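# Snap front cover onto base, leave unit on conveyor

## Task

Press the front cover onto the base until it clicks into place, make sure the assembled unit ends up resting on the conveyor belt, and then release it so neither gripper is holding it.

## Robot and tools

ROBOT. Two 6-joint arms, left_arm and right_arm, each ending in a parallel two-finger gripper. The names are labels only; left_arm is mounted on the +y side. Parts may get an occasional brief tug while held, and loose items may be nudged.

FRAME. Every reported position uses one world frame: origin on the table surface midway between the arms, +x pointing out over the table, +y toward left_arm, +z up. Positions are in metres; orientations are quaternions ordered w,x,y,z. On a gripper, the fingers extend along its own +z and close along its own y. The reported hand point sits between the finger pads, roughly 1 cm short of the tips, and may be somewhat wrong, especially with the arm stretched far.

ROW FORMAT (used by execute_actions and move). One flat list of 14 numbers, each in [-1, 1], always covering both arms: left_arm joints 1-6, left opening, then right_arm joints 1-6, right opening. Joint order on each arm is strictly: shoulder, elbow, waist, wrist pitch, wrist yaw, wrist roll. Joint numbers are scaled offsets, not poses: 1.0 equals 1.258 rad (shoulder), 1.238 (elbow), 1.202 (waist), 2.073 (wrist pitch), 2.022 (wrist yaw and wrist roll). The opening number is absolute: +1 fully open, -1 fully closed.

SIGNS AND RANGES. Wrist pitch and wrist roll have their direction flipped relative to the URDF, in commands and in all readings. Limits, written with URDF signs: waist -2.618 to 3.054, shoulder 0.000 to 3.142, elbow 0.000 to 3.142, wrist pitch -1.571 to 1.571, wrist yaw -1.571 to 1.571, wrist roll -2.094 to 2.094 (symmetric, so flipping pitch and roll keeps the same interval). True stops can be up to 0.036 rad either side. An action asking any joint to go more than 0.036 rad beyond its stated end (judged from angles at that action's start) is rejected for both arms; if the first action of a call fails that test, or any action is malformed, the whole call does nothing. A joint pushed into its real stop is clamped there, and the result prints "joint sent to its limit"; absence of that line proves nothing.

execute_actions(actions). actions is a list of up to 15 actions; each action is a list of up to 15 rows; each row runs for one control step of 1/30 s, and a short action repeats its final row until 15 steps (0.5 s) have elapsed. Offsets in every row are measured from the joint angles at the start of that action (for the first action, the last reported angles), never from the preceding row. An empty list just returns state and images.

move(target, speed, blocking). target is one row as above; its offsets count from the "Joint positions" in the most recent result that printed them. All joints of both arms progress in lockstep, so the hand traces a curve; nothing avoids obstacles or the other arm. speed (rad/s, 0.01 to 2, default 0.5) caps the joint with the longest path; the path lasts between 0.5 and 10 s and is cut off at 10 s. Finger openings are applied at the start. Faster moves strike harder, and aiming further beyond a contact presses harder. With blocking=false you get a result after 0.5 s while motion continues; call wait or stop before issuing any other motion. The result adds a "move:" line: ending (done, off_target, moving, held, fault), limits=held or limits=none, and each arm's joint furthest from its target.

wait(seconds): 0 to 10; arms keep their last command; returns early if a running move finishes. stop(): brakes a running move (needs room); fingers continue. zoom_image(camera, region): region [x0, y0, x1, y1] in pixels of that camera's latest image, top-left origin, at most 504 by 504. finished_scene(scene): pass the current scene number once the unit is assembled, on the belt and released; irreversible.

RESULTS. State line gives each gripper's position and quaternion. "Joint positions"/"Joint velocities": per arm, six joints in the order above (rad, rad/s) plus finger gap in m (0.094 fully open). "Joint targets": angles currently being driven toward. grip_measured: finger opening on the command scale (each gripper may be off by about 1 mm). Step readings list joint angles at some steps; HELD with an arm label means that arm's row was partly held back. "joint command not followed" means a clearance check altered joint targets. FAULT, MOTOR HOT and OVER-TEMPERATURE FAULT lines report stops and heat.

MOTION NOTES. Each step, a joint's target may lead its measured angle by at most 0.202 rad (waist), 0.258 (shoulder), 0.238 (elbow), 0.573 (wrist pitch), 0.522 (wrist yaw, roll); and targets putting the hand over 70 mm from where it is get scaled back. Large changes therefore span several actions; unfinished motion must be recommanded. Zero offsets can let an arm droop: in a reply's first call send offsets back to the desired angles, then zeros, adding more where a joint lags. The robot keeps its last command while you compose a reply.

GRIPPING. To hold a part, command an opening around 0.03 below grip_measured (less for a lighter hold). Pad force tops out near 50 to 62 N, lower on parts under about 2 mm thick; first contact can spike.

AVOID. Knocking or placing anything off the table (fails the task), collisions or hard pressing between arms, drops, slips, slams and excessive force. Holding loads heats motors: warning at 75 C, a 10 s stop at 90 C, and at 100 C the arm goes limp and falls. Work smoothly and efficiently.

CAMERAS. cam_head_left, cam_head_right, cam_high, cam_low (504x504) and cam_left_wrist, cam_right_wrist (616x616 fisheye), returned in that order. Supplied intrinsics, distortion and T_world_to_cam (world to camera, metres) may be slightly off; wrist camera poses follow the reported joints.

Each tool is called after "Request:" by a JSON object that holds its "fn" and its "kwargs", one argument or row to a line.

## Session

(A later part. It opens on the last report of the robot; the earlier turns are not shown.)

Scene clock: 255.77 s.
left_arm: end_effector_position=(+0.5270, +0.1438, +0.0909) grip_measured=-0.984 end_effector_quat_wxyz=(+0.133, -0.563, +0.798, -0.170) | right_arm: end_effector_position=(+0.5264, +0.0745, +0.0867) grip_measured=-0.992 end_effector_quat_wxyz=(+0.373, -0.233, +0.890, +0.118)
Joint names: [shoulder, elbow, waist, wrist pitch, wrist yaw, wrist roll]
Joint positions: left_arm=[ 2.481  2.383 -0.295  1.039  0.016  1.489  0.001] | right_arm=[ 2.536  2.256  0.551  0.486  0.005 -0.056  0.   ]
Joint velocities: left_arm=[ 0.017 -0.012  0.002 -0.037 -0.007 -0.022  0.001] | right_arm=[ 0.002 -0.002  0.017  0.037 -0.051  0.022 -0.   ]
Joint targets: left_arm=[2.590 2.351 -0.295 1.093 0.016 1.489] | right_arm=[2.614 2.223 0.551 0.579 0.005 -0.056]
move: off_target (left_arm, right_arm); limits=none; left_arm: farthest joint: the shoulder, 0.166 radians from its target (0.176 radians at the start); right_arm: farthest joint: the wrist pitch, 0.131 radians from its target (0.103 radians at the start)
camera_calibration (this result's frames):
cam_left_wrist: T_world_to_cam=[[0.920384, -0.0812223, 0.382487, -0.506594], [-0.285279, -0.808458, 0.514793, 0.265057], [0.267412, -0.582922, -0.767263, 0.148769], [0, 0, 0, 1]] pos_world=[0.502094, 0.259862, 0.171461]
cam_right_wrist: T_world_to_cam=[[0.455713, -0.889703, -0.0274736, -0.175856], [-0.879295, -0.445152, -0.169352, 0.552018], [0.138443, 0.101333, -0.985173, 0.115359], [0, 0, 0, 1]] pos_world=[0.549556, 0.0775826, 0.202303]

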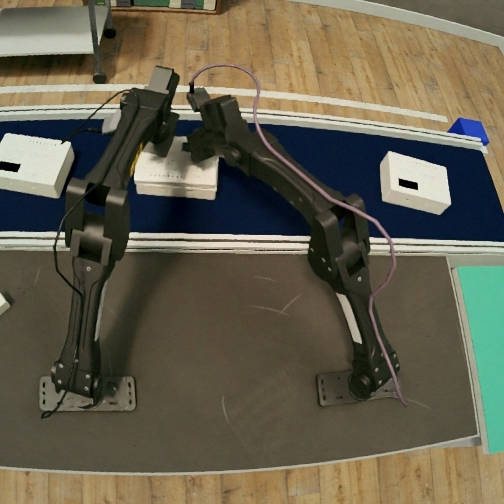

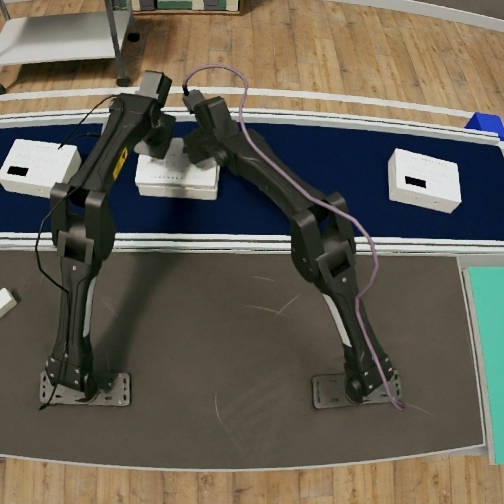

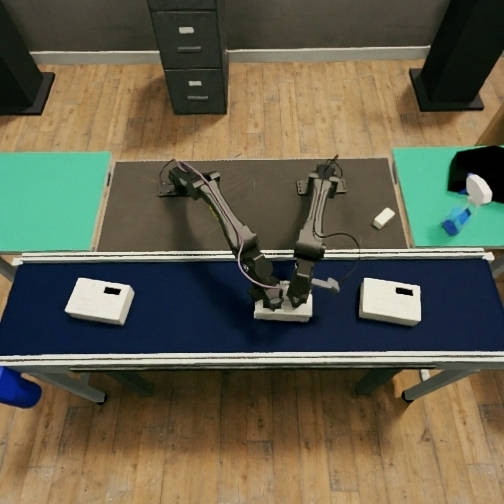

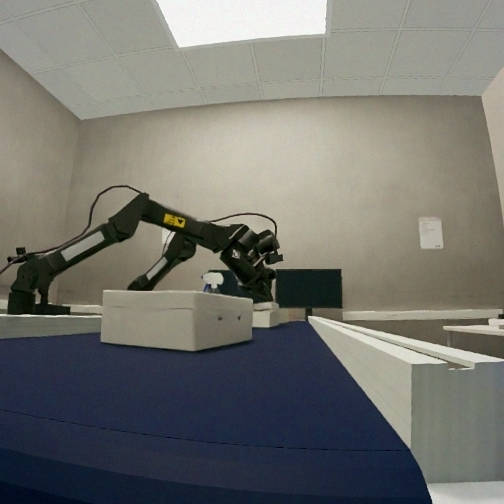

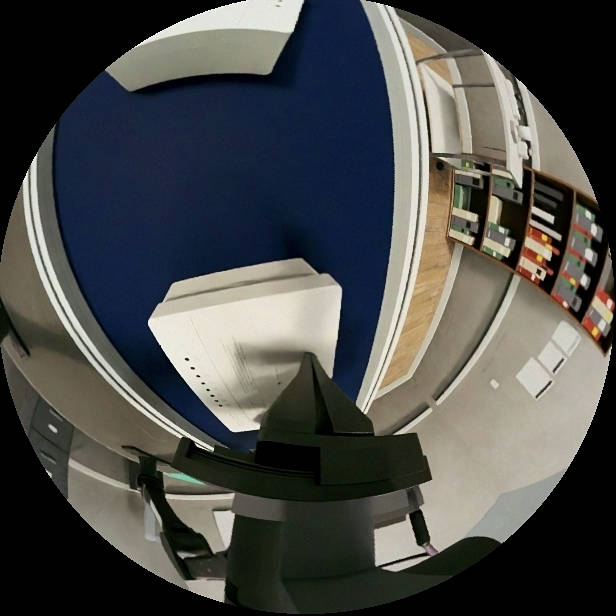

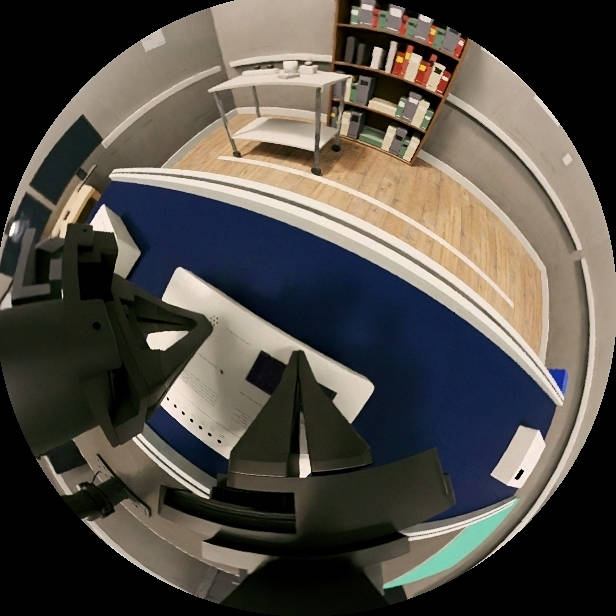

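Request:
{"fn": "move", "kwargs": {
  "target": [-0.02,0.02,0.065,-0.03,0,0,-1,0.02,0.04,-0.02,-0.02,0,0,-1]
}}

Request:
{"fn": "move", "kwargs": {
  "target": [0.16,-0.02,0,0.04,0,0,-1,0.14,-0.02,0,0.05,0,0,-1],
  "speed": 0.3
}}

Scene clock: 262.23 s.
left_arm: end_effector_position=(+0.5487, +0.1884, +0.0999) grip_measured=-0.984 end_effector_quat_wxyz=(+0.156, -0.591, +0.769, -0.187) | right_arm: end_effector_position=(+0.5429, +0.0700, +0.1022) grip_measured=-0.992 end_effector_quat_wxyz=(+0.401, -0.222, +0.880, +0.123)
Joint names: [shoulder, elbow, waist, wrist pitch, wrist yaw, wrist roll]
Joint positions: left_arm=[ 2.476  2.384 -0.212  0.988  0.023  1.489  0.001] | right_arm=[ 2.544  2.287  0.532  0.448  0.005 -0.056  0.   ]
Joint velocities: left_arm=[ 0.002  0.002 -0.012  0.022 -0.007 -0.051 -0.   ] | right_arm=[ 0.012 -0.007 -0.017 -0.007 -0.037  0.066 -0.   ]
Joint targets: left_arm=[2.456 2.408 -0.217 0.976 0.016 1.489] | right_arm=[2.561 2.306 0.526 0.444 0.005 -0.056]
move: off_target (left_arm); limits=none; left_arm: farthest joint: the elbow, 0.023 radians from its target (0.024 radians at the start); right_arm: farthest joint: the elbow, 0.018 radians from its target (0.050 radians at the start)
camera_calibration (this result's frames):
cam_left_wrist: T_world_to_cam=[[0.901544, -0.000151054, 0.432688, -0.536338], [-0.247339, -0.820689, 0.515066, 0.284065], [0.355024, -0.571375, -0.739925, 0.122905], [0, 0, 0, 1]] pos_world=[0.510158, 0.303273, 0.176696]
cam_right_wrist: T_world_to_cam=[[0.440596, -0.897084, -0.0334067, -0.177622], [-0.877039, -0.422215, -0.229208, 0.570463], [0.191514, 0.130287, -0.972804, 0.0966339], [0, 0, 0, 1]] pos_world=[0.560071, 0.0689262, 0.218827]

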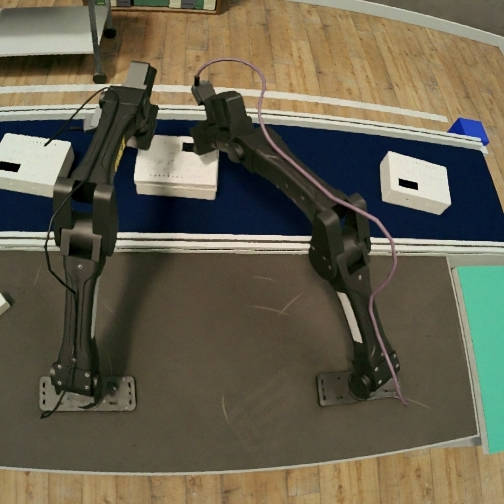

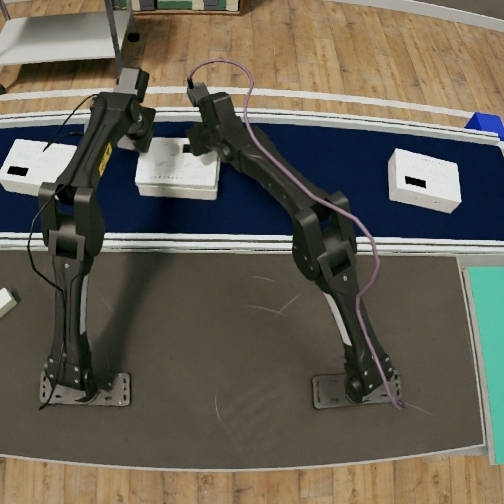

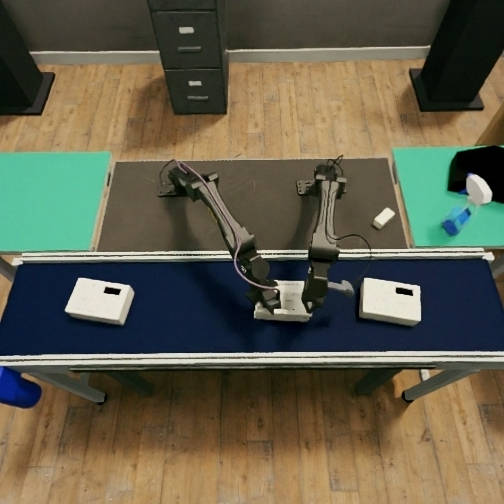

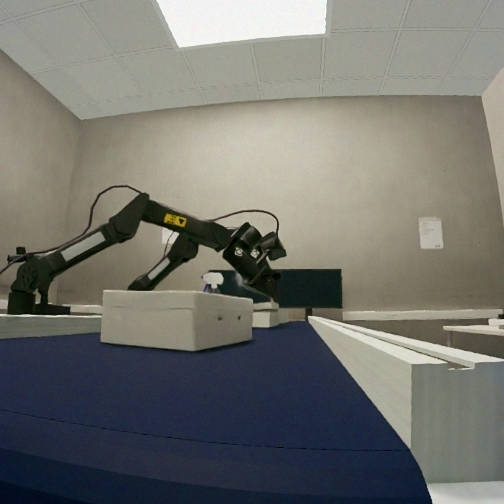

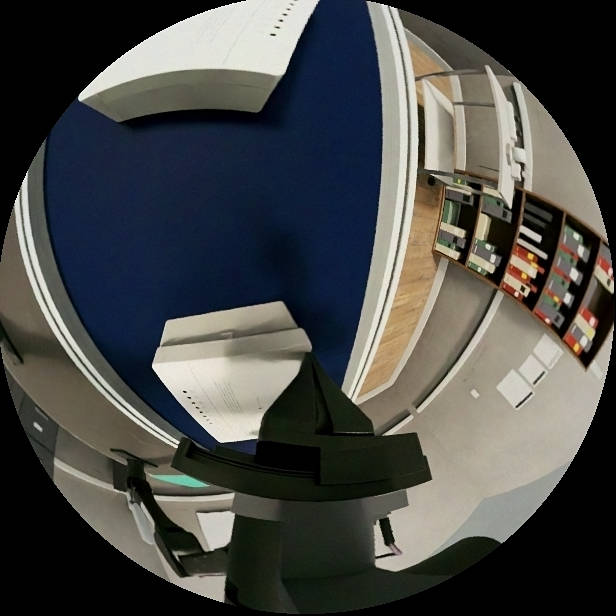

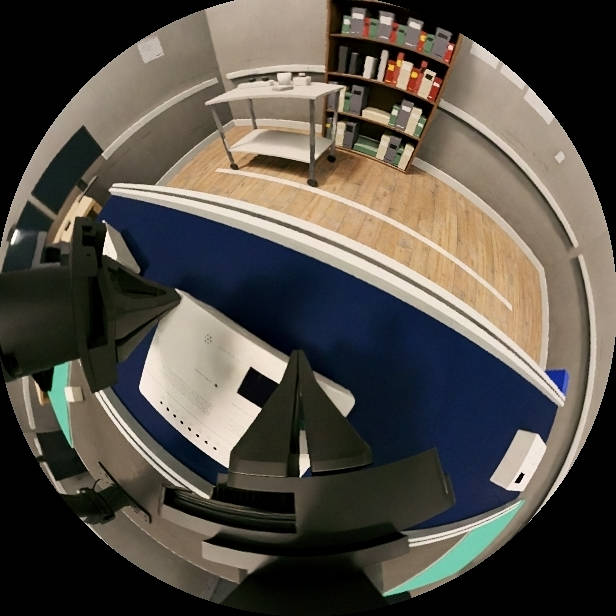

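Scene clock: 264.43 s.
left_arm: end_effector_position=(+0.5677, +0.1837, +0.0373) grip_measured=-0.986 end_effector_quat_wxyz=(+0.143, -0.597, +0.767, -0.187) | right_arm: end_effector_position=(+0.5616, +0.0758, +0.0812) grip_measured=-0.992 end_effector_quat_wxyz=(+0.430, -0.214, +0.868, +0.127)
Joint names: [shoulder, elbow, waist, wrist pitch, wrist yaw, wrist roll]
Joint positions: left_arm=[ 2.616  2.404 -0.208  0.886  0.041  1.502  0.001] | right_arm=[ 2.616  2.293  0.527  0.319  0.015 -0.057  0.   ]
Joint velocities: left_arm=[ 0.002 -0.007  0.007  0.007  0.051  0.022 -0.   ] | right_arm=[ 0.012  0.002  0.002 -0.037 -0.022 -0.081 -0.   ]
Joint targets: left_arm=[2.677 2.360 -0.211 1.071 0.023 1.490] | right_arm=[2.684 2.273 0.530 0.470 0.009 -0.056]
move: off_target (left_arm, right_arm); limits=none; left_arm: farthest joint: the wrist pitch, 0.185 radians from its target (0.083 radians at the start); right_arm: farthest joint: the wrist pitch, 0.233 radians from its target (0.104 radians at the start)
camera_calibration (this result's frames):
cam_left_wrist: T_world_to_cam=[[0.910559, 0.0133237, 0.413163, -0.533212], [-0.231014, -0.812441, 0.535324, 0.305698], [0.342803, -0.582891, -0.736698, 0.0760727], [0, 0, 0, 1]] pos_world=[0.530063, 0.299808, 0.112699]
cam_right_wrist: T_world_to_cam=[[0.430958, -0.901732, -0.0339863, -0.175635], [-0.86782, -0.403839, -0.289488, 0.58286], [0.247315, 0.154251, -0.956578, 0.0374719], [0, 0, 0, 1]] pos_world=[0.572241, 0.0712259, 0.198606]

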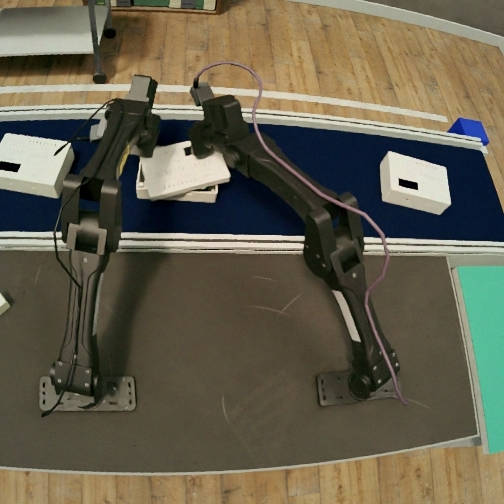

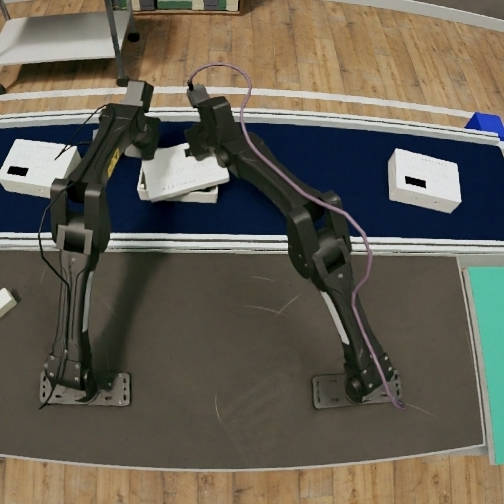

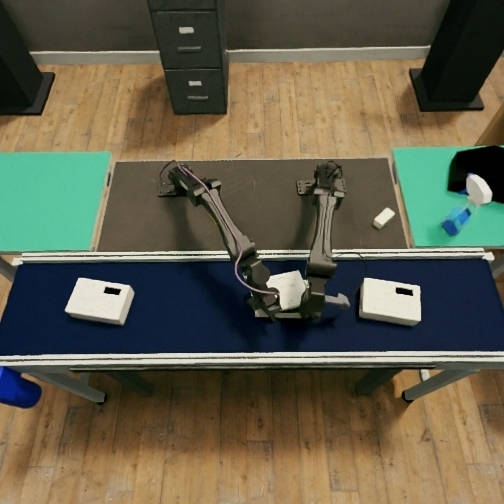

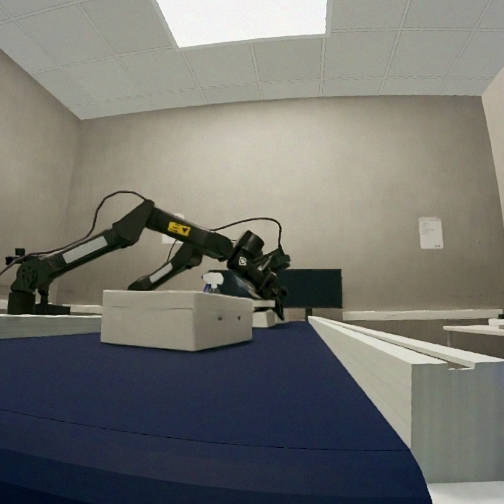

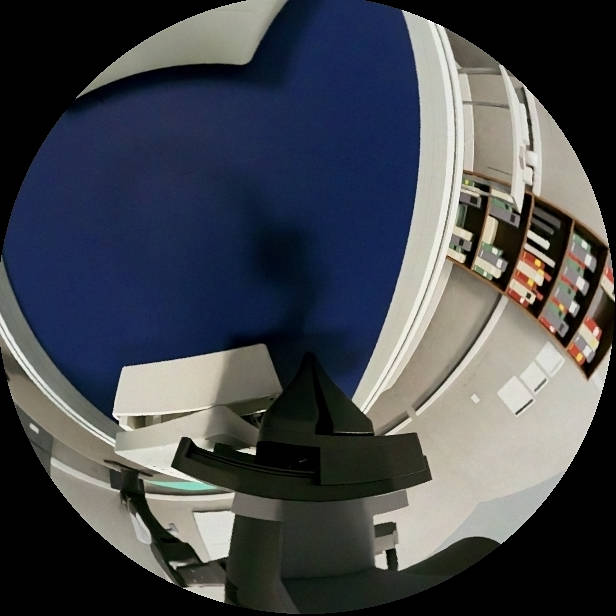

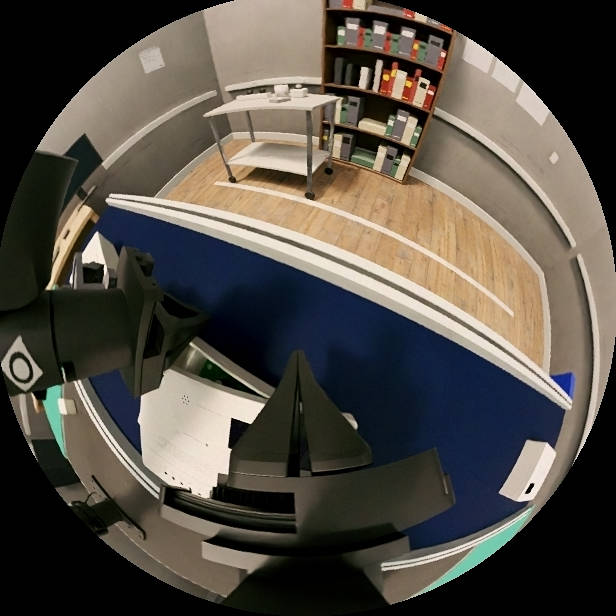

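Request:
{"fn": "move", "kwargs": {
  "target": [-0.2,0,0,0,0,0,-1,-0.15,0,0,0,0,0,-1]
}}

Request:
{"fn": "move", "kwargs": {
  "target": [-0.4,-0.6,0.1,0,0,0,-1,-0.4,-0.5,-0.2,0,0,0,-1],
  "speed": 0.8
}}

Request:
{"fn": "zoom_image", "kwargs": {
  "camera": "cam_head_left",
  "region": [120,125,240,210]
}}

Request:
{"fn": "zoom_image", "kwargs": {
  "camera": "cam_high",
  "region": [230,255,330,330]
}}

Scene clock: 271.67 s.
left_arm: end_effector_position=(+0.5702, +0.1832, +0.1818) grip_measured=-0.986 end_effector_quat_wxyz=(+0.221, -0.573, +0.740, -0.273) | right_arm: end_effector_position=(+0.5581, +0.0736, +0.2176) grip_measured=-0.992 end_effector_quat_wxyz=(+0.517, -0.201, +0.818, +0.154)
Joint names: [shoulder, elbow, waist, wrist pitch, wrist yaw, wrist roll]
Joint positions: left_arm=[ 2.372  2.4   -0.208  0.881  0.041  1.503  0.001] | right_arm=[ 2.42   2.293  0.527  0.304  0.015 -0.057  0.   ]
Joint velocities: left_arm=[-0.002 -0.007  0.007  0.007  0.051 -0.022  0.   ] | right_arm=[-0.007 -0.007  0.007 -0.007  0.022  0.007  0.   ]
Joint targets: left_arm=[2.364 2.404 -0.208 0.886 0.041 1.502] | right_arm=[2.427 2.293 0.527 0.319 0.015 -0.057]
move: done; limits=none; left_arm: farthest joint: the shoulder, 0.008 radians from its target (0.251 radians at the start); right_arm: farthest joint: the wrist pitch, 0.015 radians from its target (0.000 radians at the start)
camera_calibration (this result's frames):
cam_left_wrist: T_world_to_cam=[[0.785996, 0.0349212, 0.617245, -0.565273], [-0.355828, -0.790903, 0.497855, 0.302525], [0.505566, -0.610945, -0.60922, 0.0705647], [0, 0, 0, 1]] pos_world=[0.516274, 0.302119, 0.241288]
cam_right_wrist: T_world_to_cam=[[0.438958, -0.896851, -0.0545347, -0.171771], [-0.798072, -0.361288, -0.482238, 0.618311], [0.412793, 0.255205, -0.874341, 0.0514641], [0, 0, 0, 1]] pos_world=[0.547612, 0.0562007, 0.333802]

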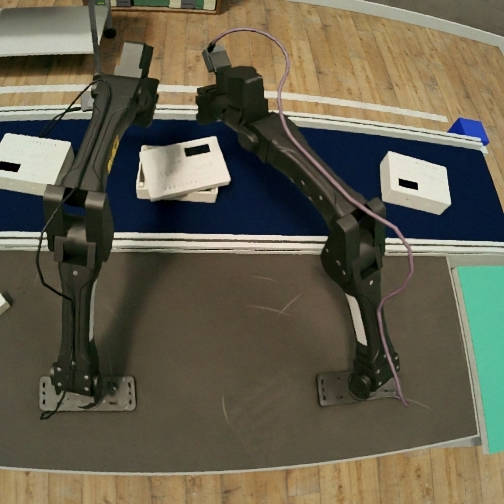

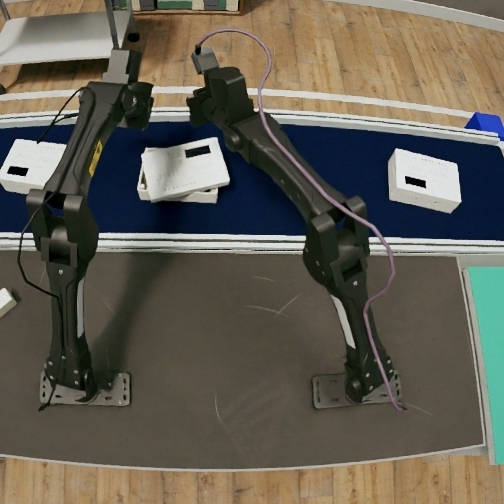

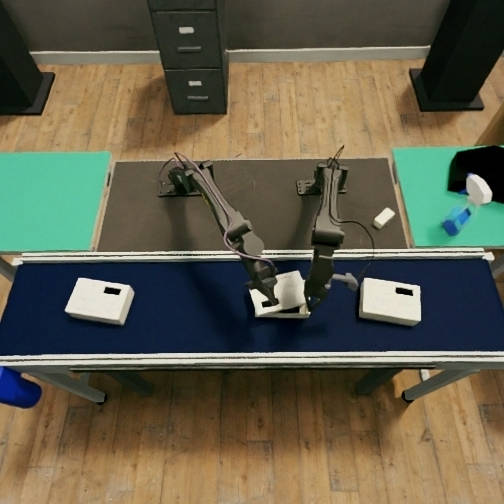

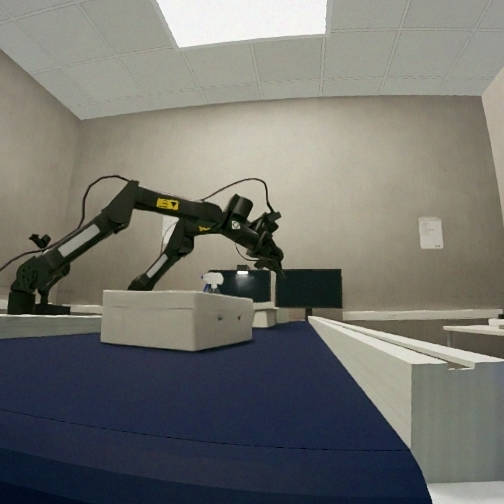

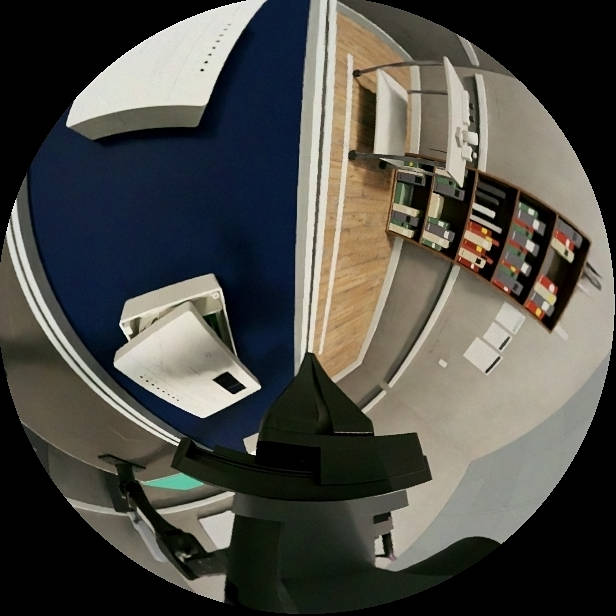

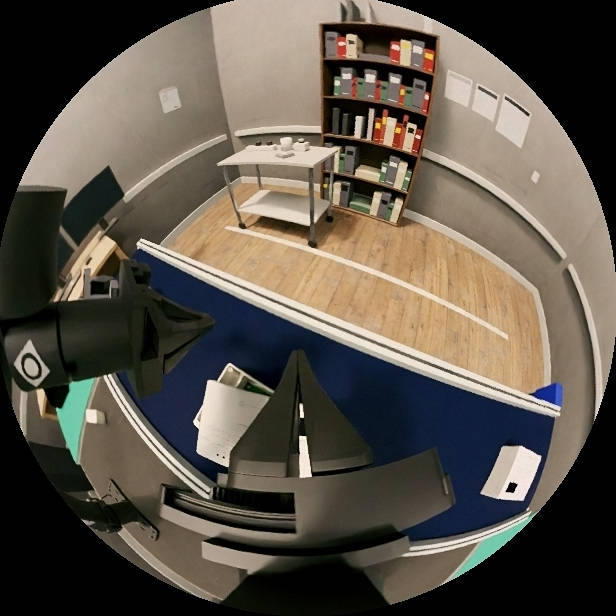

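Scene clock: 273.07 s.
left_arm: end_effector_position=(+0.4284, +0.2612, +0.1482) grip_measured=-0.986 end_effector_quat_wxyz=(+0.147, -0.642, +0.733, -0.173) | right_arm: end_effector_position=(+0.5162, -0.1128, +0.2378) grip_measured=-0.992 end_effector_quat_wxyz=(+0.487, -0.105, +0.863, +0.083)
Joint names: [shoulder, elbow, waist, wrist pitch, wrist yaw, wrist roll]
Joint positions: left_arm=[ 1.895  1.664 -0.094  0.883  0.041  1.503  0.001] | right_arm=[ 1.931  1.689  0.288  0.296  0.015 -0.057  0.   ]
Joint velocities: left_arm=[ 0.002  0.027 -0.007  0.007  0.022  0.051 -0.   ] | right_arm=[-0.027  0.002 -0.002  0.037 -0.022  0.037 -0.   ]
Joint targets: left_arm=[1.869 1.657 -0.089 0.880 0.041 1.503] | right_arm=[1.917 1.674 0.287 0.305 0.015 -0.057]
move: off_target (left_arm); limits=none; left_arm: farthest joint: the shoulder, 0.026 radians from its target (0.504 radians at the start); right_arm: farthest joint: the elbow, 0.015 radians from its target (0.619 radians at the start)
camera_calibration (this result's frames):
cam_left_wrist: T_world_to_cam=[[0.910043, 0.117229, 0.397592, -0.477882], [-0.127389, -0.833661, 0.537383, 0.237909], [0.394454, -0.539691, -0.743734, 0.218346], [0, 0, 0, 1]] pos_world=[0.379073, 0.372196, 0.224545]
cam_right_wrist: T_world_to_cam=[[0.208561, -0.977004, -0.0443402, -0.211954], [-0.905414, -0.17574, -0.386447, 0.580738], [0.369768, 0.120744, -0.921245, 0.15215], [0, 0, 0, 1]] pos_world=[0.513753, -0.123392, 0.355194]

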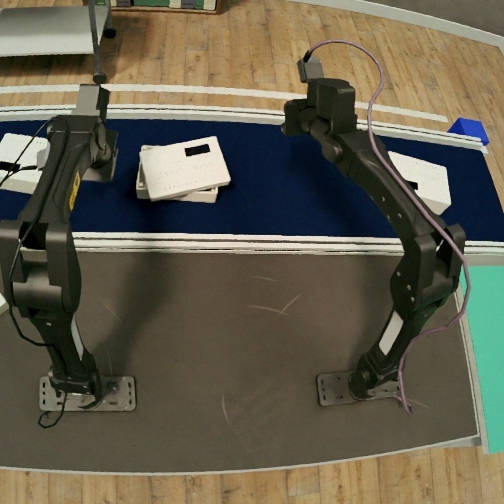

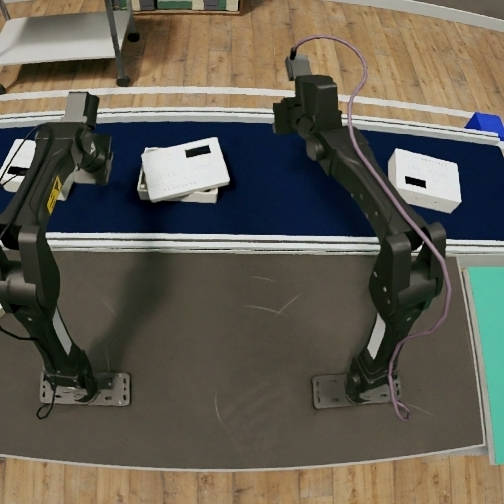

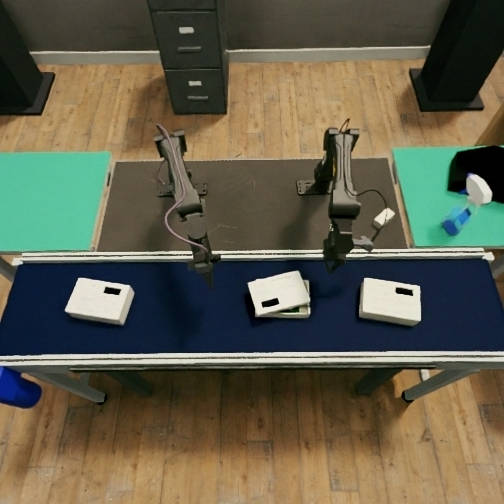

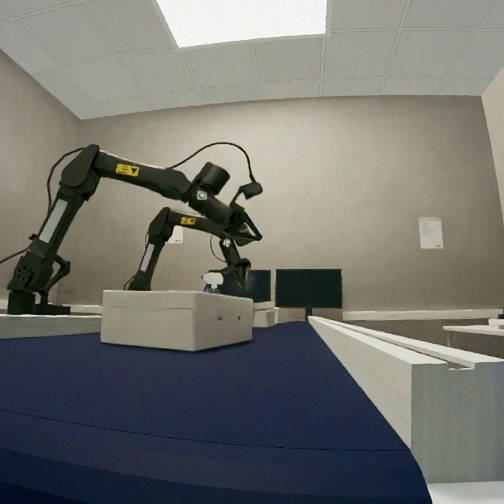

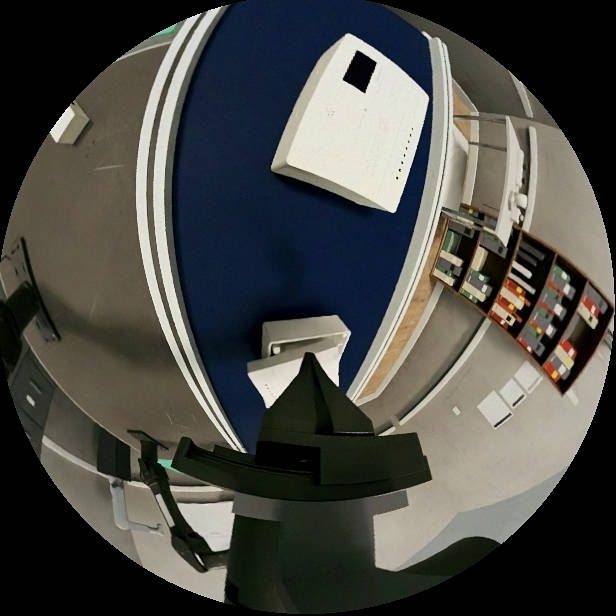

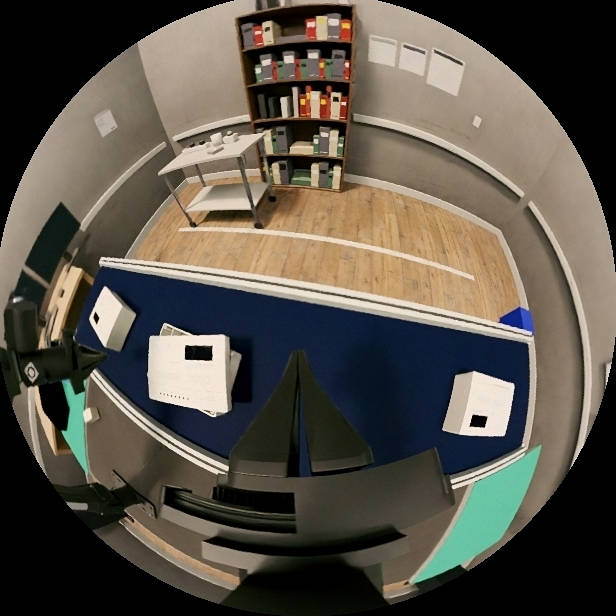

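Region (120, 125, 240, 210) of cam_head_left's 504x504 image, scaled by 4.200, with more detail than that image has; it fills the top 357 rows of this view, and the rest is white.

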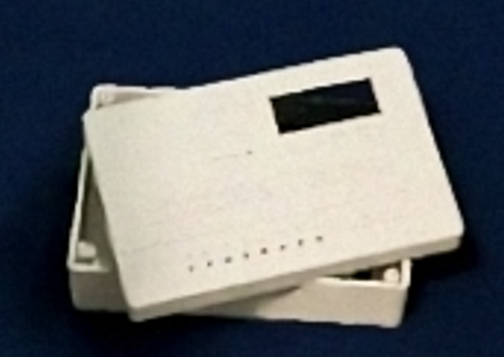

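Region (230, 255, 330, 330) of cam_high's 504x504 image, scaled by 5.040, with more detail than that image has; it fills the top 378 rows of this view, and the rest is white.

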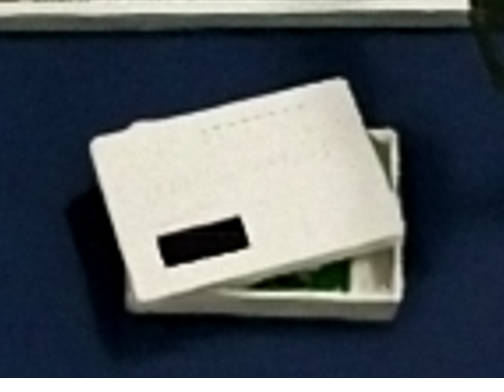

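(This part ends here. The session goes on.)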